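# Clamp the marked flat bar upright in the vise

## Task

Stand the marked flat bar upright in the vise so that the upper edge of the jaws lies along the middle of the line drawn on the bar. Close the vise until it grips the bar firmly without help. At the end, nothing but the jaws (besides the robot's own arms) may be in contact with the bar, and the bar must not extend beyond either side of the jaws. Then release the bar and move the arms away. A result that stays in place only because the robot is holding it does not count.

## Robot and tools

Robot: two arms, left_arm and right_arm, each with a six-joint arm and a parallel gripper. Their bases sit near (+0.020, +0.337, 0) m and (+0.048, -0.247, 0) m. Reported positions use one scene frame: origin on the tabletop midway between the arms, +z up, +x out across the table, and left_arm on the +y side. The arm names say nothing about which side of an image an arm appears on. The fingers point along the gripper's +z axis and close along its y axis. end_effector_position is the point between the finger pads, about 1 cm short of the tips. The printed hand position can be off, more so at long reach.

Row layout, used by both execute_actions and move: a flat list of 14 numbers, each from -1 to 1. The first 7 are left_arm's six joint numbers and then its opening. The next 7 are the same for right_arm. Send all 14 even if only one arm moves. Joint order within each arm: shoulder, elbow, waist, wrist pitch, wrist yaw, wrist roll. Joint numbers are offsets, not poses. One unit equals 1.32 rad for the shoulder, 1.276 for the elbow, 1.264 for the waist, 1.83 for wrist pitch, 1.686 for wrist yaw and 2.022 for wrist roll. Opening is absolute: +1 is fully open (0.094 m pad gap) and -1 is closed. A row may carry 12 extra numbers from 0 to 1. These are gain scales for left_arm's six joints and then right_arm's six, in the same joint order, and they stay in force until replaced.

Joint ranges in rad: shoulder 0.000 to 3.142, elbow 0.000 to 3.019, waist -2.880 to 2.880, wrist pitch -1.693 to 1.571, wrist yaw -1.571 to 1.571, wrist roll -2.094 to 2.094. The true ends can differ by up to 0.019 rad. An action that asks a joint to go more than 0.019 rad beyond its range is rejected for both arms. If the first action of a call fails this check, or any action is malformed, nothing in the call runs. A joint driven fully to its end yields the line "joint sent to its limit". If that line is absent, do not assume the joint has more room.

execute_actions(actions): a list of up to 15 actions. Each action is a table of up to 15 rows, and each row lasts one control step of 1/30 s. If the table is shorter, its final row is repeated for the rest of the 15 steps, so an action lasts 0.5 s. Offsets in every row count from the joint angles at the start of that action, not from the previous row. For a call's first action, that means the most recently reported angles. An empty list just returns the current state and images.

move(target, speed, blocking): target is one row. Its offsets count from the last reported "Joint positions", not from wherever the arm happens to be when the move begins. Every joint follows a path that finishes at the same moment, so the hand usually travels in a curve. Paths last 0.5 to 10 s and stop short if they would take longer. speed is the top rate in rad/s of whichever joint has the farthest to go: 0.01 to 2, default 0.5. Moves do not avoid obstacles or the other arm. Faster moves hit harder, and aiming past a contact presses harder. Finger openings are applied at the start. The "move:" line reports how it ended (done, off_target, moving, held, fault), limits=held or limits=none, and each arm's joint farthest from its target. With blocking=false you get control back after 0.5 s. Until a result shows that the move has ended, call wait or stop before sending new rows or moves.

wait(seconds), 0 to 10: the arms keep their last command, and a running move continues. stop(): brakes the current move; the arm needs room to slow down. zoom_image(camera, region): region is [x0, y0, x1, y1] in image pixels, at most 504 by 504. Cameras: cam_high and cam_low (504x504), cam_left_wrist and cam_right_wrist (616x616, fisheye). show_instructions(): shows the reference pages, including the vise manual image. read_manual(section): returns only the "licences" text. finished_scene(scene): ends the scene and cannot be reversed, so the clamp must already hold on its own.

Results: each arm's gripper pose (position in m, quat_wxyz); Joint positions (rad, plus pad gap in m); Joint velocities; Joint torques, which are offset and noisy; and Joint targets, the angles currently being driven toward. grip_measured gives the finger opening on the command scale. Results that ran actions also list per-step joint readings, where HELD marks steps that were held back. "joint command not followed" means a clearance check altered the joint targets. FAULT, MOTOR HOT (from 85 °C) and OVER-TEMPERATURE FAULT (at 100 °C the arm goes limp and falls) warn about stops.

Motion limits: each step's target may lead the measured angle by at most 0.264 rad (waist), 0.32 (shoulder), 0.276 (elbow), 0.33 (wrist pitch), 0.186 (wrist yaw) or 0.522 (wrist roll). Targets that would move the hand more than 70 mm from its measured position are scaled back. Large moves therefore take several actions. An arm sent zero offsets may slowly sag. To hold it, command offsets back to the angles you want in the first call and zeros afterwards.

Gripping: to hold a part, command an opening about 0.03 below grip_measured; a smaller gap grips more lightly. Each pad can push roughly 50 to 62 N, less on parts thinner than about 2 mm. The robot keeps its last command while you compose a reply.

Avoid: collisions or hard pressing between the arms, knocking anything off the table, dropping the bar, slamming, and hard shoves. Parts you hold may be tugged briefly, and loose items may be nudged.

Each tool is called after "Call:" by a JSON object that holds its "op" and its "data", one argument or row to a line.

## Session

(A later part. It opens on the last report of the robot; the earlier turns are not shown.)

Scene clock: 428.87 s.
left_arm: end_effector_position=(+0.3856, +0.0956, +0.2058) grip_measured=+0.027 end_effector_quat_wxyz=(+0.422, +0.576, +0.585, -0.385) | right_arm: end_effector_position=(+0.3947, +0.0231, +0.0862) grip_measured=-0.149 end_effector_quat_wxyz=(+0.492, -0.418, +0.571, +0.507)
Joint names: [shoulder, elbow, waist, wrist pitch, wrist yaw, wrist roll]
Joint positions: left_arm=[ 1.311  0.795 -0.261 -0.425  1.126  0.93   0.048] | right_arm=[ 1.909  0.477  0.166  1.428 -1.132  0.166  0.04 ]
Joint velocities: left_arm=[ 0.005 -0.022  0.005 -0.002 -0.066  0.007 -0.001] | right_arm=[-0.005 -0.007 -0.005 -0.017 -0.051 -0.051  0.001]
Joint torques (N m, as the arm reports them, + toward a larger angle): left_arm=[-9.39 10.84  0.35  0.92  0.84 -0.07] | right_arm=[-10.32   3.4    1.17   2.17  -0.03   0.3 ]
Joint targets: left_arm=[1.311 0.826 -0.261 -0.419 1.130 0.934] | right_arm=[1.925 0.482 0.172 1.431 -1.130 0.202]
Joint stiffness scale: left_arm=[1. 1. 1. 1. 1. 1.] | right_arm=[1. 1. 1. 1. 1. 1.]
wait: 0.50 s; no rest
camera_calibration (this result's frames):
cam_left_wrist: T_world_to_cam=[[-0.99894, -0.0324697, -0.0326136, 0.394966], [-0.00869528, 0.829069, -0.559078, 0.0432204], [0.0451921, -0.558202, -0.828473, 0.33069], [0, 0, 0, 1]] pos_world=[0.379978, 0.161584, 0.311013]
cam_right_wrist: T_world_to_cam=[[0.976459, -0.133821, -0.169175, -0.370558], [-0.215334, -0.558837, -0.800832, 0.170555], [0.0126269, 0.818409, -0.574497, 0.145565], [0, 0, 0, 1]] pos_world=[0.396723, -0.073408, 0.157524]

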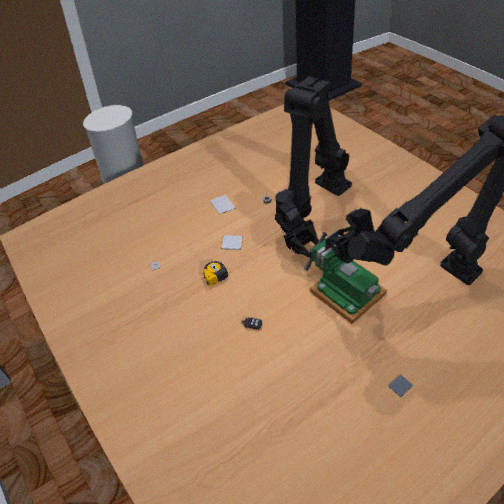

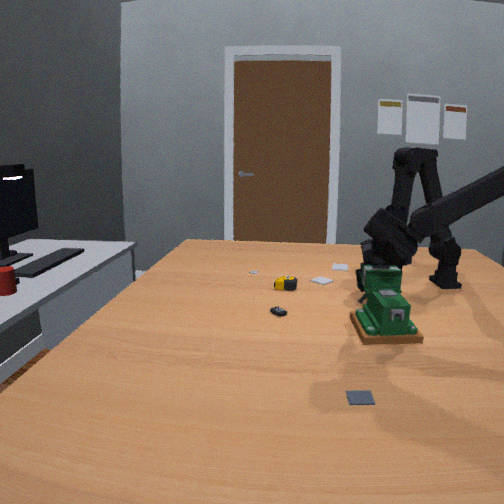

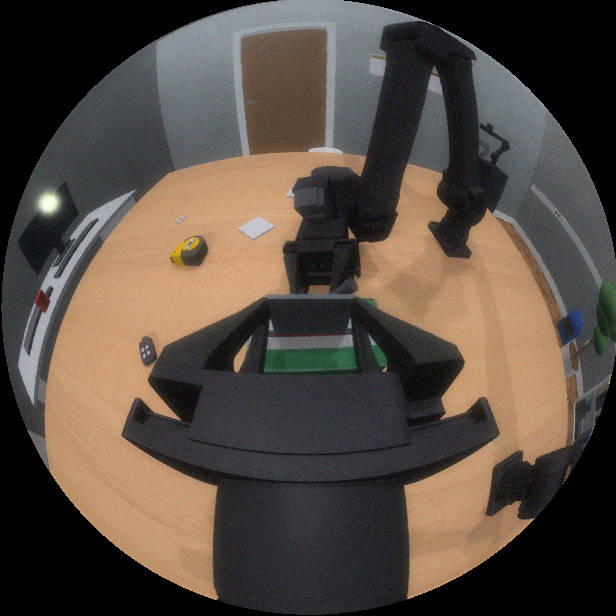

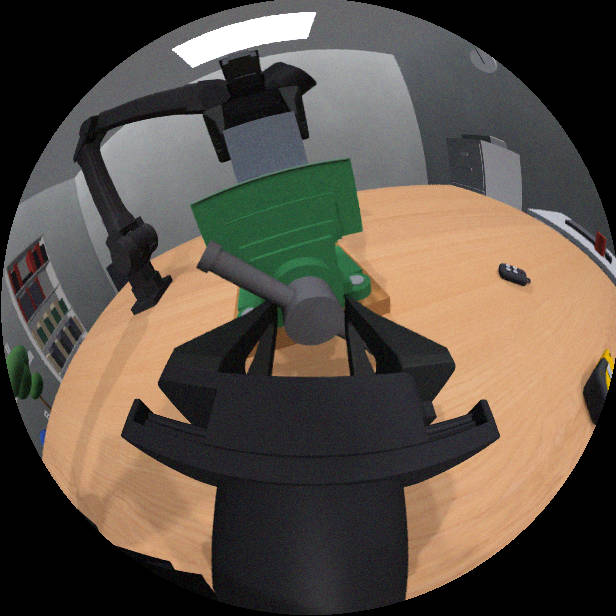

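Call:
{"op": "execute_actions", "data": {
  "actions": [
    [[0,0.025,0,0.003,0.002,0.002,-0.01, 0.012,0.004,0.01,0.002,0.002,0.03,-0.149],[0,0.025,0,0.003,0.002,0.002,-0.01, 0.012,0.004,0.01,0.002,0.002,0.045,-0.149],[0,0.025,0,0.003,0.002,0.002,-0.01, 0.012,0.004,0.01,0.002,0.002,0.062,-0.149],[0,0.025,0,0.003,0.002,0.002,-0.01, 0.012,0.004,0.01,0.002,0.002,0.08,-0.149],[0,0.025,0,0.003,0.002,0.002,-0.01, 0.012,0.004,0.01,0.002,0.002,0.1,-0.149],[0,0.025,0,0.003,0.002,0.002,-0.01, 0.012,0.004,0.01,0.002,0.002,0.12,-0.149],[0,0.025,0,0.003,0.002,0.002,-0.01, 0.012,0.004,0.01,0.002,0.002,0.14,-0.149],[0,0.025,0,0.003,0.002,0.002,-0.01, 0.012,0.004,0.01,0.002,0.002,0.16,-0.149],[0,0.025,0,0.003,0.002,0.002,-0.01, 0.012,0.004,0.01,0.002,0.002,0.18,-0.149],[0,0.025,0,0.003,0.002,0.002,-0.01, 0.012,0.004,0.01,0.002,0.002,0.2,-0.149],[0,0.025,0,0.003,0.002,0.002,-0.01, 0.012,0.004,0.01,0.002,0.002,0.22,-0.149],[0,0.025,0,0.003,0.002,0.002,-0.01, 0.012,0.004,0.01,0.002,0.002,0.24,-0.149],[0,0.025,0,0.003,0.002,0.002,-0.01, 0.012,0.004,0.01,0.002,0.002,0.26,-0.149],[0,0.025,0,0.003,0.002,0.002,-0.01, 0.012,0.004,0.01,0.002,0.002,0.28,-0.149],[0,0.025,0,0.003,0.002,0.002,-0.01, 0.012,0.004,0.01,0.002,0.002,0.3,-0.149]],
    [[0,0.025,0,0.003,0.002,0.002,-0.01, 0.012,0.004,0.006,0.002,0.001,0.12,-0.149],[0,0.025,0,0.003,0.002,0.002,-0.01, 0.012,0.004,0.006,0.002,0.001,0.14,-0.149],[0,0.025,0,0.003,0.002,0.002,-0.01, 0.012,0.004,0.006,0.002,0.001,0.16,-0.149],[0,0.025,0,0.003,0.002,0.002,-0.01, 0.012,0.004,0.006,0.002,0.001,0.18,-0.149],[0,0.025,0,0.003,0.002,0.002,-0.01, 0.012,0.004,0.006,0.002,0.001,0.2,-0.149],[0,0.025,0,0.003,0.002,0.002,-0.01, 0.012,0.004,0.006,0.002,0.001,0.22,-0.149],[0,0.025,0,0.003,0.002,0.002,-0.01, 0.012,0.004,0.006,0.002,0.001,0.24,-0.149],[0,0.025,0,0.003,0.002,0.002,-0.01, 0.012,0.004,0.006,0.002,0.001,0.26,-0.149],[0,0.025,0,0.003,0.002,0.002,-0.01, 0.012,0.004,0.006,0.002,0.001,0.28,-0.149],[0,0.025,0,0.003,0.002,0.002,-0.01, 0.012,0.004,0.006,0.002,0.001,0.3,-0.149],[0,0.025,0,0.003,0.002,0.002,-0.01, 0.012,0.004,0.006,0.002,0.001,0.32,-0.149],[0,0.025,0,0.003,0.002,0.002,-0.01, 0.012,0.004,0.006,0.002,0.001,0.34,-0.149],[0,0.025,0,0.003,0.002,0.002,-0.01, 0.012,0.004,0.006,0.002,0.001,0.36,-0.149],[0,0.025,0,0.003,0.002,0.002,-0.01, 0.012,0.004,0.006,0.002,0.001,0.38,-0.149],[0,0.025,0,0.003,0.002,0.002,-0.01, 0.012,0.004,0.006,0.002,0.001,0.4,-0.149]],
    [[0,0.025,0,0.003,0.002,0.002,-0.01, 0.012,0.004,0.006,0.002,0.001,0.12,-0.149],[0,0.025,0,0.003,0.002,0.002,-0.01, 0.012,0.004,0.006,0.002,0.001,0.14,-0.149],[0,0.025,0,0.003,0.002,0.002,-0.01, 0.012,0.004,0.006,0.002,0.001,0.16,-0.149],[0,0.025,0,0.003,0.002,0.002,-0.01, 0.012,0.004,0.006,0.002,0.001,0.18,-0.149],[0,0.025,0,0.003,0.002,0.002,-0.01, 0.012,0.004,0.006,0.002,0.001,0.2,-0.149],[0,0.025,0,0.003,0.002,0.002,-0.01, 0.012,0.004,0.006,0.002,0.001,0.22,-0.149],[0,0.025,0,0.003,0.002,0.002,-0.01, 0.012,0.004,0.006,0.002,0.001,0.24,-0.149],[0,0.025,0,0.003,0.002,0.002,-0.01, 0.012,0.004,0.006,0.002,0.001,0.26,-0.149],[0,0.025,0,0.003,0.002,0.002,-0.01, 0.012,0.004,0.006,0.002,0.001,0.28,-0.149],[0,0.025,0,0.003,0.002,0.002,-0.01, 0.012,0.004,0.006,0.002,0.001,0.3,-0.149],[0,0.025,0,0.003,0.002,0.002,-0.01, 0.012,0.004,0.006,0.002,0.001,0.32,-0.149],[0,0.025,0,0.003,0.002,0.002,-0.01, 0.012,0.004,0.006,0.002,0.001,0.34,-0.149],[0,0.025,0,0.003,0.002,0.002,-0.01, 0.012,0.004,0.006,0.002,0.001,0.36,-0.149],[0,0.025,0,0.003,0.002,0.002,-0.01, 0.012,0.004,0.006,0.002,0.001,0.38,-0.149],[0,0.025,0,0.003,0.002,0.002,-0.01, 0.012,0.004,0.006,0.002,0.001,0.4,-0.149]]
  ]
}}

Call:
{"op": "wait", "data": {
  "seconds": 0.6
}}

Scene clock: 436.03 s.
left_arm: end_effector_position=(+0.3856, +0.0956, +0.2058) grip_measured=+0.027 end_effector_quat_wxyz=(+0.422, +0.576, +0.585, -0.385) | right_arm: end_effector_position=(+0.3948, +0.0231, +0.0862) grip_measured=-0.150 end_effector_quat_wxyz=(-0.023, +0.121, +0.697, +0.706)
Joint names: [shoulder, elbow, waist, wrist pitch, wrist yaw, wrist roll]
Joint positions: left_arm=[ 1.311  0.795 -0.261 -0.425  1.126  0.929  0.048] | right_arm=[ 1.909  0.477  0.166  1.428 -1.132  1.772  0.04 ]
Joint velocities: left_arm=[-0.015 -0.027  0.005  0.027 -0.037 -0.007  0.001] | right_arm=[-0.015 -0.022  0.005 -0.007 -0.037  1.179  0.   ]
Joint torques (N m, as the arm reports them, + toward a larger angle): left_arm=[-8.8  11.05  0.48  0.87  0.93  0.02] | right_arm=[-10.45   3.38   1.39   2.21  -0.03   0.28]
Joint targets: left_arm=[1.311 0.826 -0.261 -0.419 1.130 0.934] | right_arm=[1.925 0.482 0.174 1.432 -1.130 1.981]
Joint stiffness scale: left_arm=[1. 1. 1. 1. 1. 1.] | right_arm=[1. 1. 1. 1. 1. 1.]
Step readings (joint positions; steps 1 to 15: 1st action; 16 to 30: 2nd action; 31 to 45: 3rd action):
0: left_arm=[1.311 0.795 -0.261 -0.425 1.126 0.930] | right_arm=[1.909 0.477 0.166 1.428 -1.132 0.169]
1: left_arm=[1.311 0.795 -0.261 -0.425 1.126 0.930] | right_arm=[1.909 0.477 0.166 1.428 -1.132 0.172]
2: left_arm=[1.311 0.795 -0.261 -0.425 1.126 0.930] | right_arm=[1.909 0.477 0.166 1.428 -1.132 0.181]
4: left_arm=[1.311 0.795 -0.261 -0.425 1.126 0.930] | right_arm=[1.909 0.477 0.166 1.428 -1.132 0.212]
8: left_arm=[1.311 0.795 -0.261 -0.425 1.126 0.930] | right_arm=[1.909 0.477 0.166 1.428 -1.132 0.320]
15: left_arm=[1.311 0.795 -0.261 -0.425 1.126 0.930] | right_arm=[1.909 0.477 0.166 1.428 -1.132 0.573]
16: left_arm=[1.311 0.795 -0.261 -0.425 1.126 0.930] | right_arm=[1.909 0.477 0.166 1.428 -1.132 0.612]
17: left_arm=[1.311 0.795 -0.261 -0.425 1.126 0.930] | right_arm=[1.909 0.477 0.166 1.428 -1.132 0.651]
19: left_arm=[1.311 0.795 -0.261 -0.425 1.126 0.930] | right_arm=[1.909 0.477 0.166 1.428 -1.132 0.731]
23: left_arm=[1.311 0.795 -0.261 -0.425 1.126 0.930] | right_arm=[1.909 0.477 0.166 1.428 -1.132 0.891]
30: left_arm=[1.311 0.795 -0.261 -0.425 1.126 0.930] | right_arm=[1.909 0.477 0.166 1.428 -1.132 1.173]
31: left_arm=[1.311 0.795 -0.261 -0.425 1.126 0.930] | right_arm=[1.909 0.477 0.166 1.428 -1.132 1.212]
32: left_arm=[1.311 0.795 -0.261 -0.425 1.126 0.930] | right_arm=[1.909 0.477 0.166 1.428 -1.132 1.252]
34: left_arm=[1.311 0.795 -0.261 -0.425 1.126 0.930] | right_arm=[1.909 0.477 0.166 1.428 -1.132 1.331]
38: left_arm=[1.311 0.795 -0.261 -0.425 1.126 0.930] | right_arm=[1.909 0.477 0.166 1.428 -1.132 1.491]
45: Joint positions above
camera_calibration (this result's frames):
cam_left_wrist: T_world_to_cam=[[-0.998948, -0.0326028, -0.0322562, 0.394907], [-0.00900487, 0.829057, -0.559091, 0.0433436], [0.0449701, -0.558212, -0.828478, 0.330778], [0, 0, 0, 1]] pos_world=[0.380007, 0.161585, 0.311014]
cam_right_wrist: T_world_to_cam=[[-0.202047, 0.0291609, -0.978942, 0.160624], [-0.869471, -0.465403, 0.16559, 0.3434], [-0.450774, 0.884618, 0.119388, 0.267214], [0, 0, 0, 1]] pos_world=[0.451483, -0.0812466, 0.0684763]

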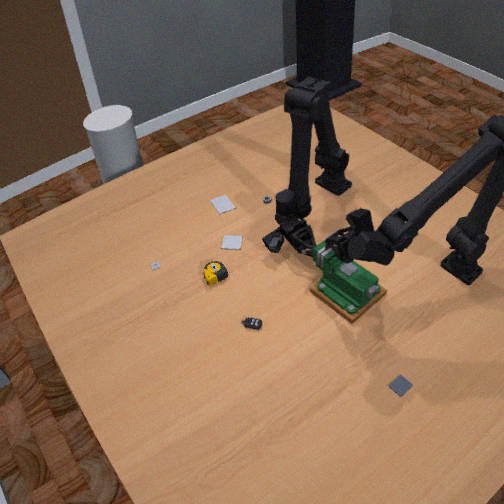

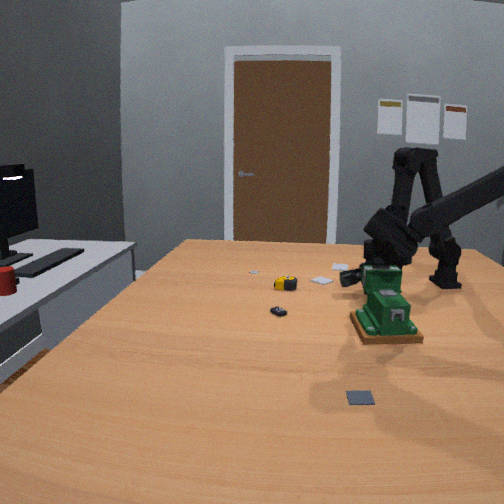

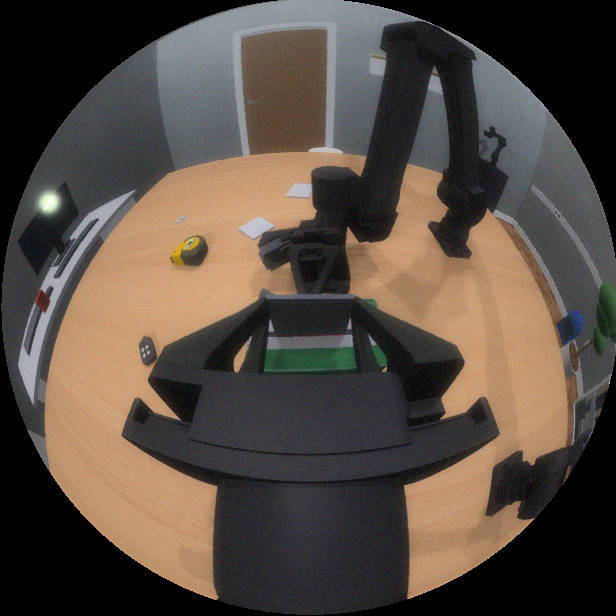

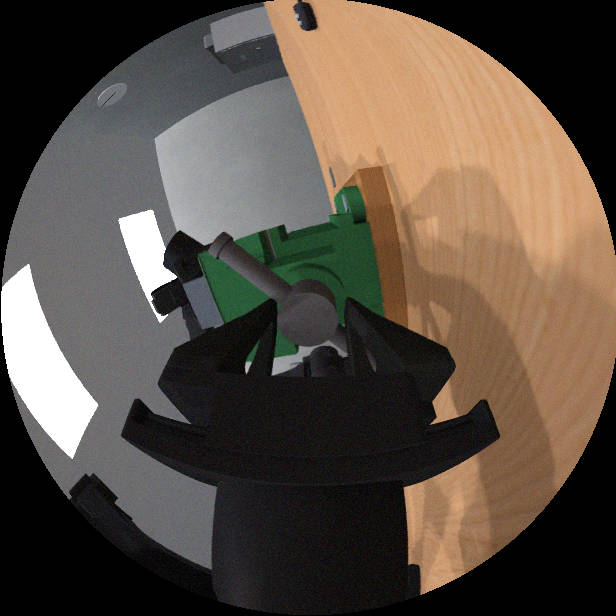

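Scene clock: 436.63 s.
left_arm: end_effector_position=(+0.3856, +0.0956, +0.2058) grip_measured=+0.027 end_effector_quat_wxyz=(+0.422, +0.576, +0.585, -0.385) | right_arm: end_effector_position=(+0.3948, +0.0231, +0.0862) grip_measured=-0.150 end_effector_quat_wxyz=(-0.083, +0.180, +0.684, +0.702)
Joint names: [shoulder, elbow, waist, wrist pitch, wrist yaw, wrist roll]
Joint positions: left_arm=[ 1.311  0.795 -0.261 -0.425  1.126  0.929  0.048] | right_arm=[ 1.909  0.477  0.166  1.428 -1.132  1.943  0.04 ]
Joint velocities: left_arm=[-0.015  0.012 -0.005 -0.002  0.037 -0.022  0.001] | right_arm=[-0.005  0.017 -0.005 -0.002 -0.007 -0.022 -0.001]
Joint torques (N m, as the arm reports them, + toward a larger angle): left_arm=[-8.5  10.77 -0.16  0.8   0.94  0.04] | right_arm=[-10.39   3.45   1.37   2.26  -0.04   0.25]
Joint targets: left_arm=[1.311 0.826 -0.261 -0.419 1.130 0.934] | right_arm=[1.925 0.482 0.174 1.432 -1.130 1.982]
Joint stiffness scale: left_arm=[1. 1. 1. 1. 1. 1.] | right_arm=[1. 1. 1. 1. 1. 1.]
wait: 0.60 s; no rest
camera_calibration (this result's frames):
cam_left_wrist: T_world_to_cam=[[-0.998948, -0.0326028, -0.0322562, 0.394907], [-0.00900487, 0.829057, -0.559091, 0.0433436], [0.0449701, -0.558212, -0.828478, 0.330778], [0, 0, 0, 1]] pos_world=[0.380007, 0.161585, 0.311014]
cam_right_wrist: T_world_to_cam=[[-0.363968, 0.0519349, -0.929962, 0.219807], [-0.830227, -0.470673, 0.298649, 0.316561], [-0.422197, 0.880778, 0.214428, 0.24783], [0, 0, 0, 1]] pos_world=[0.447453, -0.0807023, 0.0567302]

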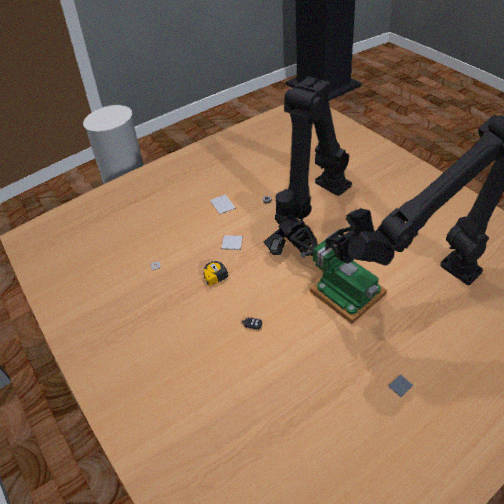

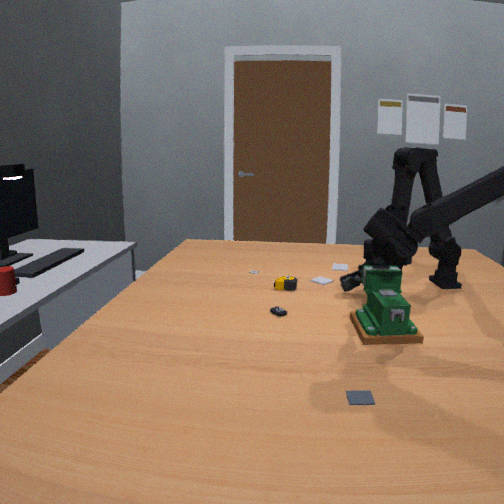

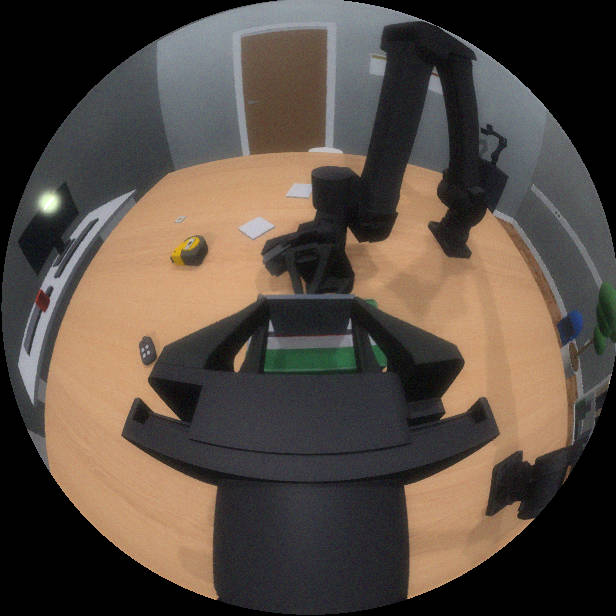

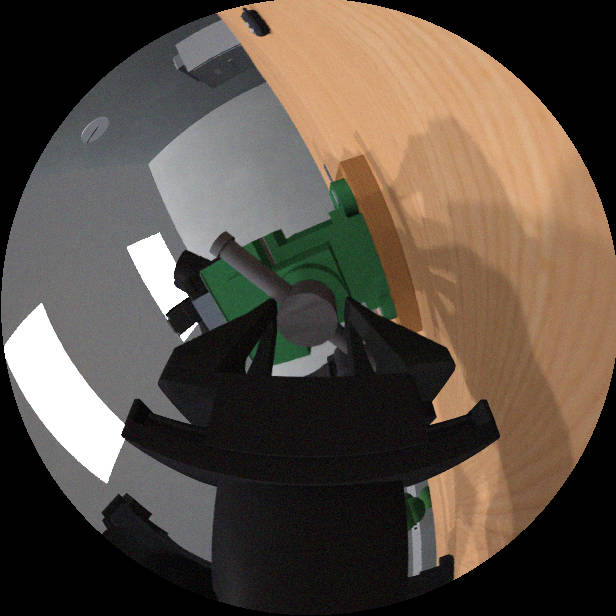

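Call:
{"op": "zoom_image", "data": {
  "camera": "cam_left_wrist",
  "region": [245, 300, 375, 360]
}}

Call:
{"op": "zoom_image", "data": {
  "camera": "cam_right_wrist",
  "region": [200, 205, 320, 305]
}}

Region (245, 300, 375, 360) of cam_left_wrist's 616x616 image, scaled by 3.877, with more detail than that image has; it fills the top 233 rows of this view, and the rest is white.

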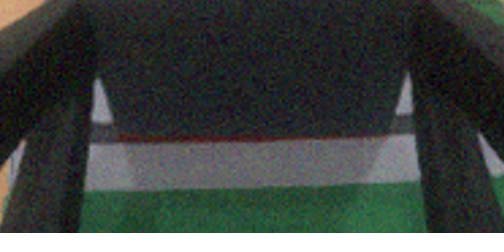

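Region (200, 205, 320, 305) of cam_right_wrist's 616x616 image, scaled by 4.200, with more detail than that image has.

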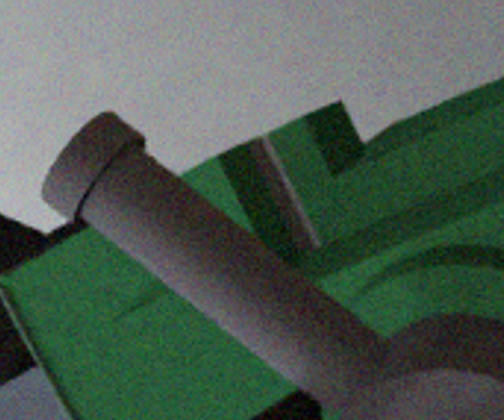

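Call:
{"op": "execute_actions", "data": {
  "actions": [
    [[0,0.025,0,0.003,0.002,0.002,-0.01, 0.012,0.004,0.006,0.002,0.001,0.03,-0.149],[0,0.025,0,0.003,0.002,0.002,-0.01, 0.012,0.004,0.006,0.002,0.001,0.045,-0.149],[0,0.025,0,0.003,0.002,0.002,-0.01, 0.012,0.004,0.006,0.002,0.001,0.06,-0.149],[0,0.025,0,0.003,0.002,0.002,-0.01, 0.012,0.004,0.006,0.002,0.001,0.07,-0.149]]
  ]
}}

Scene clock: 442.77 s.
left_arm: end_effector_position=(+0.3856, +0.0956, +0.2058) grip_measured=+0.027 end_effector_quat_wxyz=(+0.422, +0.575, +0.586, -0.385) | right_arm: end_effector_position=(+0.3948, +0.0231, +0.0862) grip_measured=-0.150 end_effector_quat_wxyz=(-0.117, +0.213, +0.675, +0.697)
Joint names: [shoulder, elbow, waist, wrist pitch, wrist yaw, wrist roll]
Joint positions: left_arm=[ 1.311  0.795 -0.261 -0.425  1.126  0.928  0.048] | right_arm=[ 1.909  0.477  0.166  1.428 -1.132  2.038  0.04 ]
Joint velocities: left_arm=[-0.005 -0.017 -0.005 -0.017 -0.037 -0.066  0.   ] | right_arm=[-0.015  0.017  0.005  0.007 -0.066  0.022 -0.   ]
Joint torques (N m, as the arm reports them, + toward a larger angle): left_arm=[-9.48 11.09 -0.24  0.55  0.8   0.02] | right_arm=[-10.31   3.45   1.51   2.24  -0.03   0.27]
Joint targets: left_arm=[1.311 0.826 -0.261 -0.419 1.130 0.933] | right_arm=[1.925 0.482 0.174 1.432 -1.130 2.079]
Joint stiffness scale: left_arm=[1. 1. 1. 1. 1. 1.] | right_arm=[1. 1. 1. 1. 1. 1.]
joint sent to its limit (right arm) — the command would take the wrist roll past its upper limit, so that joint was sent only as far as its limit.
Step readings (joint positions):
0: left_arm=[1.311 0.795 -0.261 -0.425 1.126 0.929] | right_arm=[1.909 0.477 0.166 1.428 -1.132 1.946]
1: left_arm=[1.311 0.795 -0.261 -0.425 1.126 0.929] | right_arm=[1.909 0.477 0.166 1.428 -1.132 1.950]
2: left_arm=[1.311 0.795 -0.261 -0.425 1.126 0.929] | right_arm=[1.909 0.477 0.166 1.428 -1.132 1.958]
4: left_arm=[1.311 0.795 -0.261 -0.425 1.126 0.929] | right_arm=[1.909 0.477 0.166 1.428 -1.132 1.984]
8: left_arm=[1.311 0.795 -0.261 -0.425 1.126 0.928] | right_arm=[1.909 0.477 0.166 1.428 -1.132 2.019]
15: Joint positions above
camera_calibration (this result's frames):
cam_left_wrist: T_world_to_cam=[[-0.998969, -0.0330019, -0.0311839, 0.394733], [-0.00993367, 0.829021, -0.559129, 0.0437131], [0.0443044, -0.558243, -0.828494, 0.331041], [0, 0, 0, 1]] pos_world=[0.380094, 0.161589, 0.311016]
cam_right_wrist: T_world_to_cam=[[-0.449666, 0.0640109, -0.8909, 0.249997], [-0.798873, -0.474944, 0.369092, 0.29821], [-0.399502, 0.877685, 0.264703, 0.234608], [0, 0, 0, 1]] pos_world=[0.444374, -0.0802815, 0.0505537]

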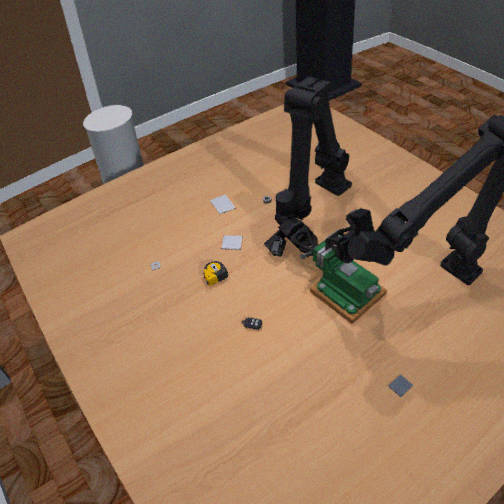

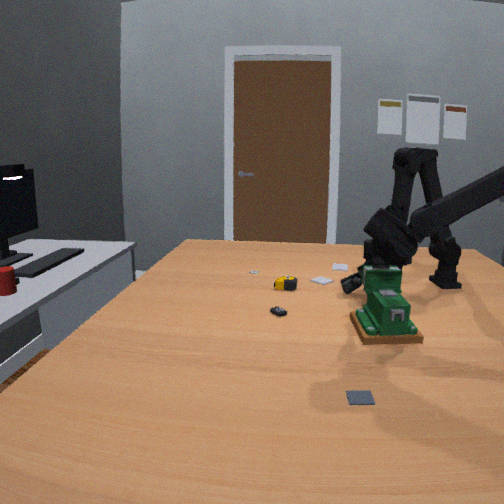

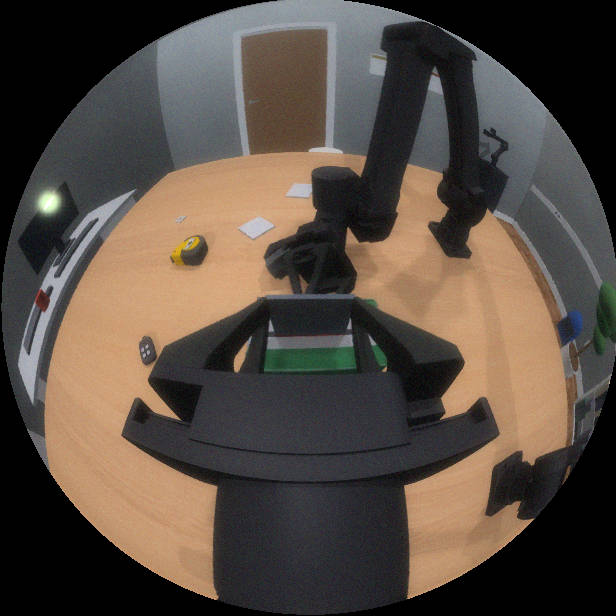

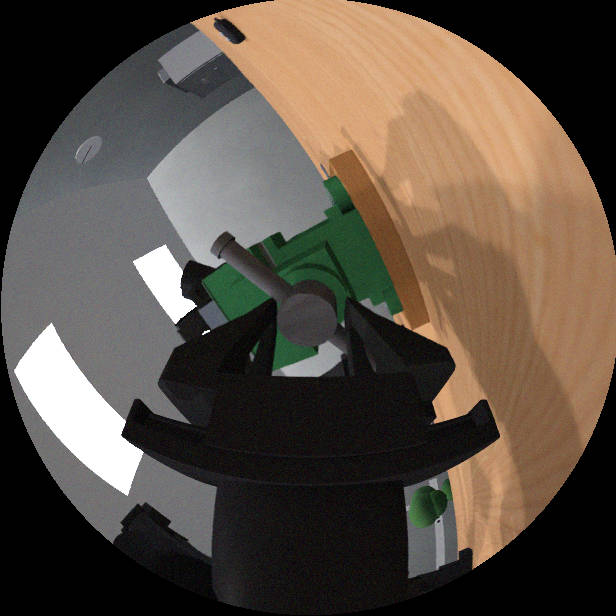

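Call:
{"op": "execute_actions", "data": {
  "actions": [
    [[0,0.025,0,0.003,0.002,0.005,-0.01, 0.012,0.004,0.003,0.002,0,-0.01,-0.149],[0,0.025,0,0.003,0.002,0.005,-0.01, 0.012,0.004,0,0.002,0,-0.03,-0.149],[0,0.025,0,0.003,0.002,0.005,-0.01, 0.012,0.004,-0.004,0.002,0,-0.055,-0.149],[0,0.025,0,0.003,0.002,0.005,-0.01, 0.012,0.004,-0.008,0.002,-0.002,-0.085,-0.149],[0,0.025,0,0.003,0.002,0.005,-0.01, 0.012,0.004,-0.012,0.002,-0.006,-0.115,-0.149],[0,0.025,0,0.003,0.002,0.005,-0.01, 0.012,0.004,-0.016,0.002,-0.01,-0.145,-0.149],[0,0.025,0,0.003,0.002,0.005,-0.01, 0.012,0.004,-0.02,0.002,-0.014,-0.175,-0.149],[0,0.025,0,0.003,0.002,0.005,-0.01, 0.012,0.004,-0.024,0.002,-0.018,-0.205,-0.149],[0,0.025,0,0.003,0.002,0.005,-0.01, 0.012,0.004,-0.028,0.002,-0.022,-0.235,-0.149],[0,0.025,0,0.003,0.002,0.005,-0.01, 0.012,0.004,-0.032,0.002,-0.026,-0.265,-0.149],[0,0.025,0,0.003,0.002,0.005,-0.01, 0.012,0.004,-0.036,0.002,-0.03,-0.295,-0.149],[0,0.025,0,0.003,0.002,0.005,-0.01, 0.012,0.004,-0.04,0.002,-0.034,-0.325,-0.149],[0,0.025,0,0.003,0.002,0.005,-0.01, 0.012,0.004,-0.043,0.002,-0.037,-0.355,-0.149],[0,0.025,0,0.003,0.002,0.005,-0.01, 0.012,0.004,-0.045,0.002,-0.04,-0.385,-0.149],[0,0.025,0,0.003,0.002,0.005,-0.01, 0.012,0.004,-0.045,0.002,-0.04,-0.415,-0.149]],
    [[0,0.025,0,0.003,0.002,0.004,-0.01, 0.012,0.004,-0.012,0.002,-0.004,-0.159,-0.149],[0,0.025,0,0.003,0.002,0.004,-0.01, 0.012,0.004,-0.012,0.002,-0.004,-0.189,-0.149],[0,0.025,0,0.003,0.002,0.004,-0.01, 0.012,0.004,-0.012,0.002,-0.004,-0.219,-0.149],[0,0.025,0,0.003,0.002,0.004,-0.01, 0.012,0.004,-0.012,0.002,-0.004,-0.249,-0.149],[0,0.025,0,0.003,0.002,0.004,-0.01, 0.012,0.004,-0.012,0.002,-0.004,-0.279,-0.149],[0,0.025,0,0.003,0.002,0.004,-0.01, 0.012,0.004,-0.012,0.002,-0.004,-0.309,-0.149],[0,0.025,0,0.003,0.002,0.004,-0.01, 0.012,0.004,-0.012,0.002,-0.004,-0.339,-0.149],[0,0.025,0,0.003,0.002,0.004,-0.01, 0.012,0.004,-0.012,0.002,-0.004,-0.369,-0.149],[0,0.025,0,0.003,0.002,0.004,-0.01, 0.012,0.004,-0.012,0.002,-0.004,-0.399,-0.149],[0,0.025,0,0.003,0.002,0.004,-0.01, 0.012,0.004,-0.012,0.002,-0.004,-0.429,-0.149],[0,0.025,0,0.003,0.002,0.004,-0.01, 0.012,0.004,-0.012,0.002,-0.004,-0.459,-0.149],[0,0.025,0,0.003,0.002,0.004,-0.01, 0.012,0.004,-0.012,0.002,-0.004,-0.489,-0.149],[0,0.025,0,0.003,0.002,0.004,-0.01, 0.012,0.004,-0.012,0.002,-0.004,-0.519,-0.149],[0,0.025,0,0.003,0.002,0.004,-0.01, 0.012,0.004,-0.012,0.002,-0.004,-0.549,-0.149],[0,0.025,0,0.003,0.002,0.004,-0.01, 0.012,0.004,-0.012,0.002,-0.004,-0.579,-0.149]],
    [[0,0.025,0,0.003,0.002,0.004,-0.01, 0.012,0.004,0,0.002,0,-0.159,-0.149],[0,0.025,0,0.003,0.002,0.004,-0.01, 0.012,0.004,0,0.002,0,-0.189,-0.149],[0,0.025,0,0.003,0.002,0.004,-0.01, 0.012,0.004,0,0.002,0,-0.219,-0.149],[0,0.025,0,0.003,0.002,0.004,-0.01, 0.012,0.004,0,0.002,0,-0.249,-0.149],[0,0.025,0,0.003,0.002,0.004,-0.01, 0.012,0.004,0,0.002,0,-0.279,-0.149],[0,0.025,0,0.003,0.002,0.004,-0.01, 0.012,0.004,0,0.002,0,-0.309,-0.149],[0,0.025,0,0.003,0.002,0.004,-0.01, 0.012,0.004,0,0.002,0,-0.339,-0.149],[0,0.025,0,0.003,0.002,0.004,-0.01, 0.012,0.004,0,0.002,0,-0.369,-0.149],[0,0.025,0,0.003,0.002,0.004,-0.01, 0.012,0.004,0,0.002,0,-0.399,-0.149],[0,0.025,0,0.003,0.002,0.004,-0.01, 0.012,0.004,0,0.002,0,-0.429,-0.149],[0,0.025,0,0.003,0.002,0.004,-0.01, 0.012,0.004,0,0.002,0,-0.459,-0.149],[0,0.025,0,0.003,0.002,0.004,-0.01, 0.012,0.004,0,0.002,0,-0.489,-0.149],[0,0.025,0,0.003,0.002,0.004,-0.01, 0.012,0.004,0,0.002,0,-0.519,-0.149],[0,0.025,0,0.003,0.002,0.004,-0.01, 0.012,0.004,0,0.002,0,-0.549,-0.149],[0,0.025,0,0.003,0.002,0.004,-0.01, 0.012,0.004,0,0.002,0,-0.579,-0.149]],
    [[0,0.025,0,0.003,0.002,0.004,-0.01, 0.012,0.004,0,0.002,0,-0.159,-0.149],[0,0.025,0,0.003,0.002,0.004,-0.01, 0.012,0.004,0,0.002,0,-0.189,-0.149],[0,0.025,0,0.003,0.002,0.004,-0.01, 0.012,0.004,0,0.002,0,-0.219,-0.149],[0,0.025,0,0.003,0.002,0.004,-0.01, 0.012,0.004,0,0.002,0,-0.249,-0.149],[0,0.025,0,0.003,0.002,0.004,-0.01, 0.012,0.004,0,0.002,0,-0.279,-0.149],[0,0.025,0,0.003,0.002,0.004,-0.01, 0.012,0.004,0,0.002,0,-0.309,-0.149],[0,0.025,0,0.003,0.002,0.004,-0.01, 0.012,0.004,0,0.002,0,-0.339,-0.149],[0,0.025,0,0.003,0.002,0.004,-0.01, 0.012,0.004,0,0.002,0,-0.369,-0.149],[0,0.025,0,0.003,0.002,0.004,-0.01, 0.012,0.004,0,0.002,0,-0.399,-0.149],[0,0.025,0,0.003,0.002,0.004,-0.01, 0.012,0.004,0,0.002,0,-0.429,-0.149],[0,0.025,0,0.003,0.002,0.004,-0.01, 0.012,0.004,0,0.002,0,-0.455,-0.149],[0,0.025,0,0.003,0.002,0.004,-0.01, 0.012,0.004,0,0.002,0,-0.475,-0.149],[0,0.025,0,0.003,0.002,0.004,-0.01, 0.012,0.004,0,0.002,0,-0.49,-0.149],[0,0.025,0,0.003,0.002,0.004,-0.01, 0.012,0.004,0,0.002,0,-0.495,-0.149],[0,0.025,0,0.003,0.002,0.004,-0.01, 0.012,0.004,0,0.002,0,-0.495,-0.149]]
  ]
}}

Call:
{"op": "wait", "data": {
  "seconds": 0.5
}}

Scene clock: 454.90 s.
left_arm: end_effector_position=(+0.3856, +0.0956, +0.2058) grip_measured=+0.027 end_effector_quat_wxyz=(+0.422, +0.575, +0.586, -0.385) | right_arm: end_effector_position=(+0.3970, +0.0064, +0.0862) grip_measured=-0.149 end_effector_quat_wxyz=(+0.700, -0.685, +0.179, +0.093)
Joint names: [shoulder, elbow, waist, wrist pitch, wrist yaw, wrist roll]
Joint positions: left_arm=[ 1.311  0.795 -0.261 -0.425  1.126  0.928  0.048] | right_arm=[ 1.909  0.477  0.114  1.428 -1.199 -1.186  0.04 ]
Joint velocities: left_arm=[-0.005  0.002 -0.005 -0.007 -0.037  0.095 -0.001] | right_arm=[-0.005  0.012 -0.015  0.012 -0.081 -1.004  0.   ]
Joint torques (N m, as the arm reports them, + toward a larger angle): left_arm=[-9.37 10.71 -0.65  1.05  0.85  0.06] | right_arm=[-10.16   3.26   0.62   2.03  -0.11  -0.07]
Joint targets: left_arm=[1.311 0.826 -0.261 -0.419 1.130 0.936] | right_arm=[1.925 0.482 0.114 1.432 -1.199 -1.343]
Joint stiffness scale: left_arm=[1. 1. 1. 1. 1. 1.] | right_arm=[1. 1. 1. 1. 1. 1.]
Step readings (joint positions; steps 1 to 15: 1st action; 16 to 30: 2nd action; 31 to 45: 3rd action; 46 to 60: 4th action):
0: left_arm=[1.311 0.795 -0.261 -0.425 1.126 0.928] | right_arm=[1.909 0.477 0.166 1.428 -1.132 2.044]
1: left_arm=[1.311 0.795 -0.261 -0.425 1.126 0.928] | right_arm=[1.909 0.477 0.166 1.428 -1.132 2.040]
2: left_arm=[1.311 0.795 -0.261 -0.425 1.126 0.928] | right_arm=[1.909 0.477 0.166 1.428 -1.132 2.032]
4: left_arm=[1.311 0.795 -0.261 -0.425 1.126 0.928] | right_arm=[1.909 0.477 0.166 1.428 -1.132 1.992]
8: left_arm=[1.311 0.795 -0.261 -0.425 1.126 0.928] | right_arm=[1.909 0.477 0.159 1.428 -1.154 1.836]
15: left_arm=[1.311 0.795 -0.261 -0.425 1.126 0.928] | right_arm=[1.909 0.477 0.121 1.428 -1.195 1.458]
16: left_arm=[1.311 0.795 -0.261 -0.425 1.126 0.928] | right_arm=[1.909 0.477 0.118 1.428 -1.197 1.399]
17: left_arm=[1.311 0.795 -0.261 -0.425 1.126 0.928] | right_arm=[1.909 0.477 0.115 1.428 -1.198 1.340]
19: left_arm=[1.311 0.795 -0.261 -0.425 1.126 0.928] | right_arm=[1.909 0.477 0.114 1.428 -1.199 1.221]
23: left_arm=[1.311 0.795 -0.261 -0.425 1.126 0.928] | right_arm=[1.909 0.477 0.114 1.428 -1.199 0.981]
30: left_arm=[1.311 0.795 -0.261 -0.425 1.126 0.928] | right_arm=[1.909 0.477 0.114 1.428 -1.199 0.558]
31: left_arm=[1.311 0.795 -0.261 -0.425 1.126 0.928] | right_arm=[1.909 0.477 0.114 1.428 -1.199 0.499]
32: left_arm=[1.311 0.795 -0.261 -0.425 1.126 0.928] | right_arm=[1.909 0.477 0.114 1.428 -1.199 0.440]
34: left_arm=[1.311 0.795 -0.261 -0.425 1.126 0.928] | right_arm=[1.909 0.477 0.114 1.428 -1.199 0.321]
38: left_arm=[1.311 0.795 -0.261 -0.425 1.126 0.928] | right_arm=[1.909 0.477 0.114 1.428 -1.199 0.081]
45: left_arm=[1.311 0.795 -0.261 -0.425 1.126 0.928] | right_arm=[1.909 0.477 0.114 1.428 -1.199 -0.342]
46: left_arm=[1.311 0.795 -0.261 -0.425 1.126 0.928] | right_arm=[1.909 0.477 0.114 1.428 -1.199 -0.401]
47: left_arm=[1.311 0.795 -0.261 -0.425 1.126 0.928] | right_arm=[1.909 0.477 0.114 1.428 -1.199 -0.460]
49: left_arm=[1.311 0.795 -0.261 -0.425 1.126 0.928] | right_arm=[1.909 0.477 0.114 1.428 -1.199 -0.579]
53: left_arm=[1.311 0.795 -0.261 -0.425 1.126 0.928] | right_arm=[1.909 0.477 0.114 1.428 -1.199 -0.819]
60: Joint positions above
camera_calibration (this result's frames):
cam_left_wrist: T_world_to_cam=[[-0.998969, -0.0330019, -0.0311839, 0.394733], [-0.00993367, 0.829021, -0.559129, 0.0437131], [0.0443044, -0.558243, -0.828494, 0.331041], [0, 0, 0, 1]] pos_world=[0.380094, 0.161589, 0.311016]
cam_right_wrist: T_world_to_cam=[[0.376777, -0.0430501, 0.925303, -0.231906], [0.675337, -0.670938, -0.306208, -0.233758], [0.634003, 0.740263, -0.22372, -0.117181], [0, 0, 0, 1]] pos_world=[0.319535, -0.0800759, 0.116789]

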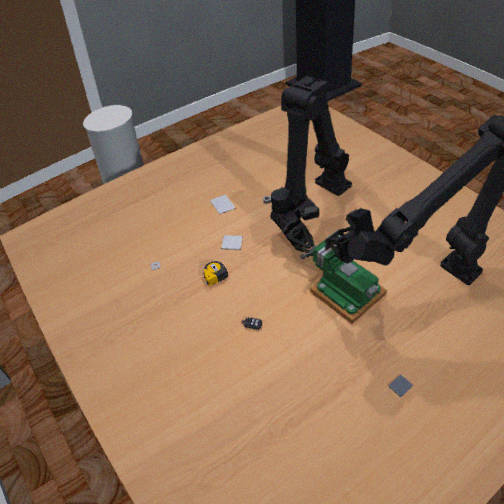

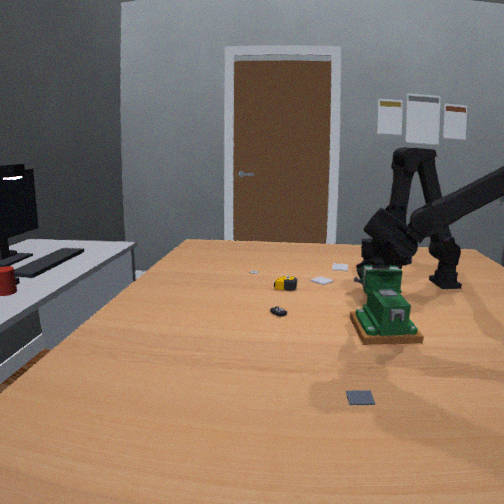

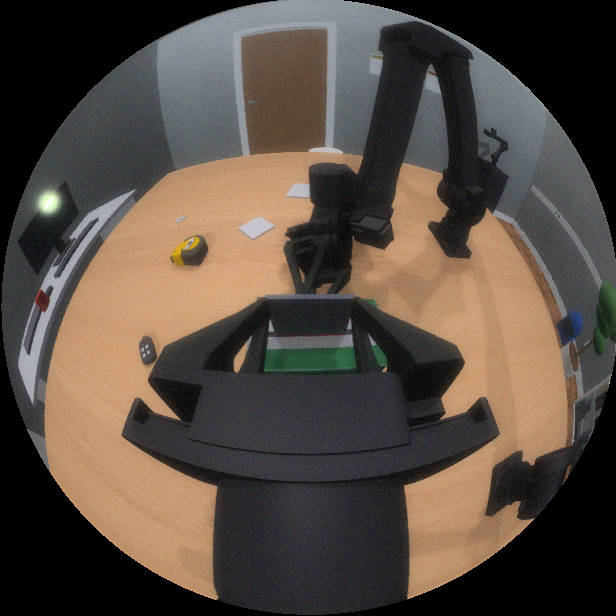

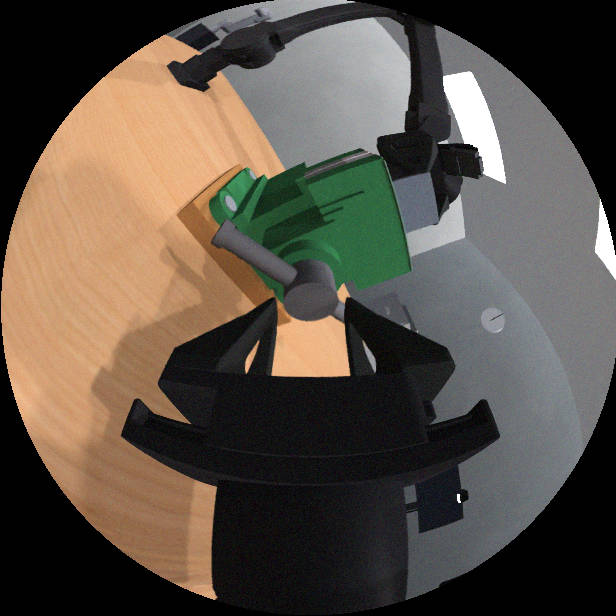

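Scene clock: 455.40 s.
left_arm: end_effector_position=(+0.3856, +0.0956, +0.2058) grip_measured=+0.027 end_effector_quat_wxyz=(+0.422, +0.575, +0.586, -0.385) | right_arm: end_effector_position=(+0.3970, +0.0064, +0.0862) grip_measured=-0.149 end_effector_quat_wxyz=(+0.705, -0.695, +0.132, +0.045)
Joint names: [shoulder, elbow, waist, wrist pitch, wrist yaw, wrist roll]
Joint positions: left_arm=[ 1.311  0.795 -0.261 -0.425  1.126  0.928  0.048] | right_arm=[ 1.909  0.477  0.114  1.428 -1.199 -1.323  0.04 ]
Joint velocities: left_arm=[-0.005 -0.017 -0.005 -0.017  0.022 -0.022  0.   ] | right_arm=[-0.015  0.002 -0.015 -0.007  0.037 -0.037 -0.   ]
Joint torques (N m, as the arm reports them, + toward a larger angle): left_arm=[-8.93 11.08 -0.22  0.74  0.89  0.01] | right_arm=[-10.12   3.26   0.65   2.03  -0.11  -0.14]
Joint targets: left_arm=[1.311 0.826 -0.261 -0.419 1.130 0.936] | right_arm=[1.925 0.482 0.114 1.432 -1.199 -1.343]
Joint stiffness scale: left_arm=[1. 1. 1. 1. 1. 1.] | right_arm=[1. 1. 1. 1. 1. 1.]
wait: 0.50 s; no rest
camera_calibration (this result's frames):
cam_left_wrist: T_world_to_cam=[[-0.998969, -0.0330019, -0.0311839, 0.394733], [-0.00993367, 0.829021, -0.559129, 0.0437131], [0.0443044, -0.558243, -0.828494, 0.331041], [0, 0, 0, 1]] pos_world=[0.380094, 0.161589, 0.311016]
cam_right_wrist: T_world_to_cam=[[0.248272, -0.0269751, 0.968315, -0.184704], [0.709881, -0.675087, -0.200817, -0.256531], [0.659113, 0.737245, -0.148456, -0.133619], [0, 0, 0, 1]] pos_world=[0.316033, -0.0796532, 0.107499]

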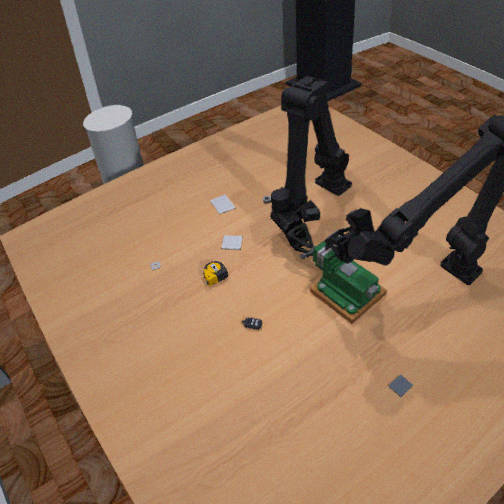

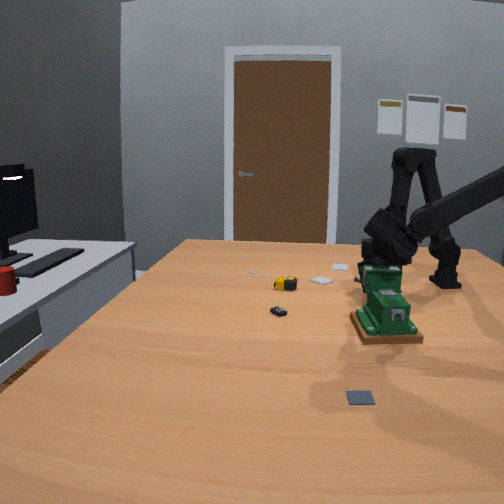

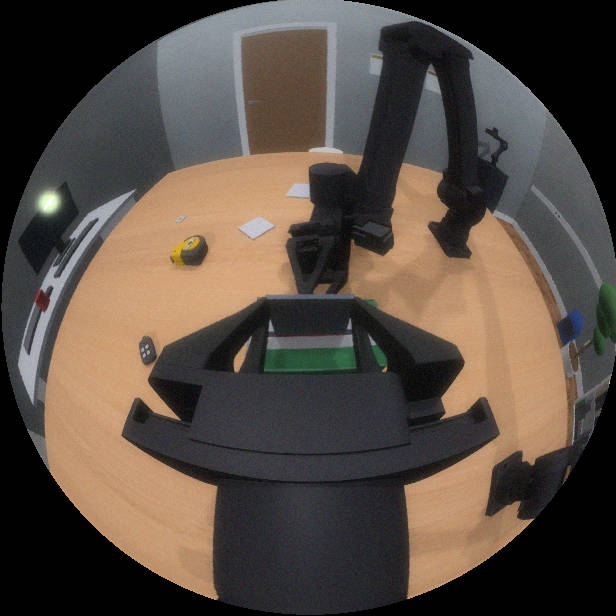

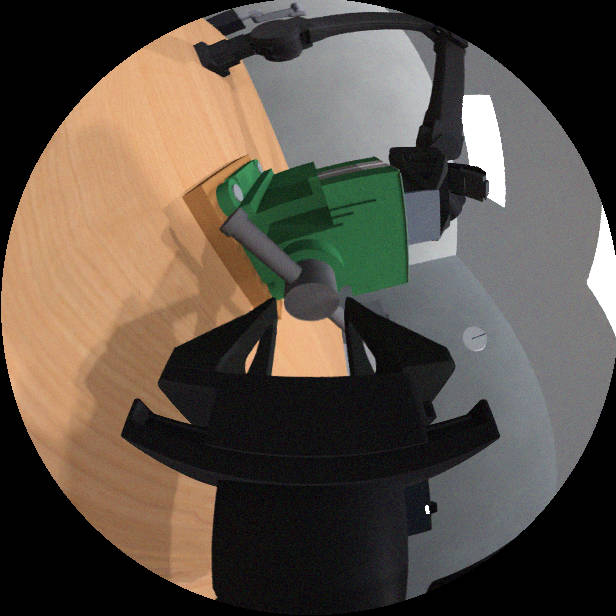

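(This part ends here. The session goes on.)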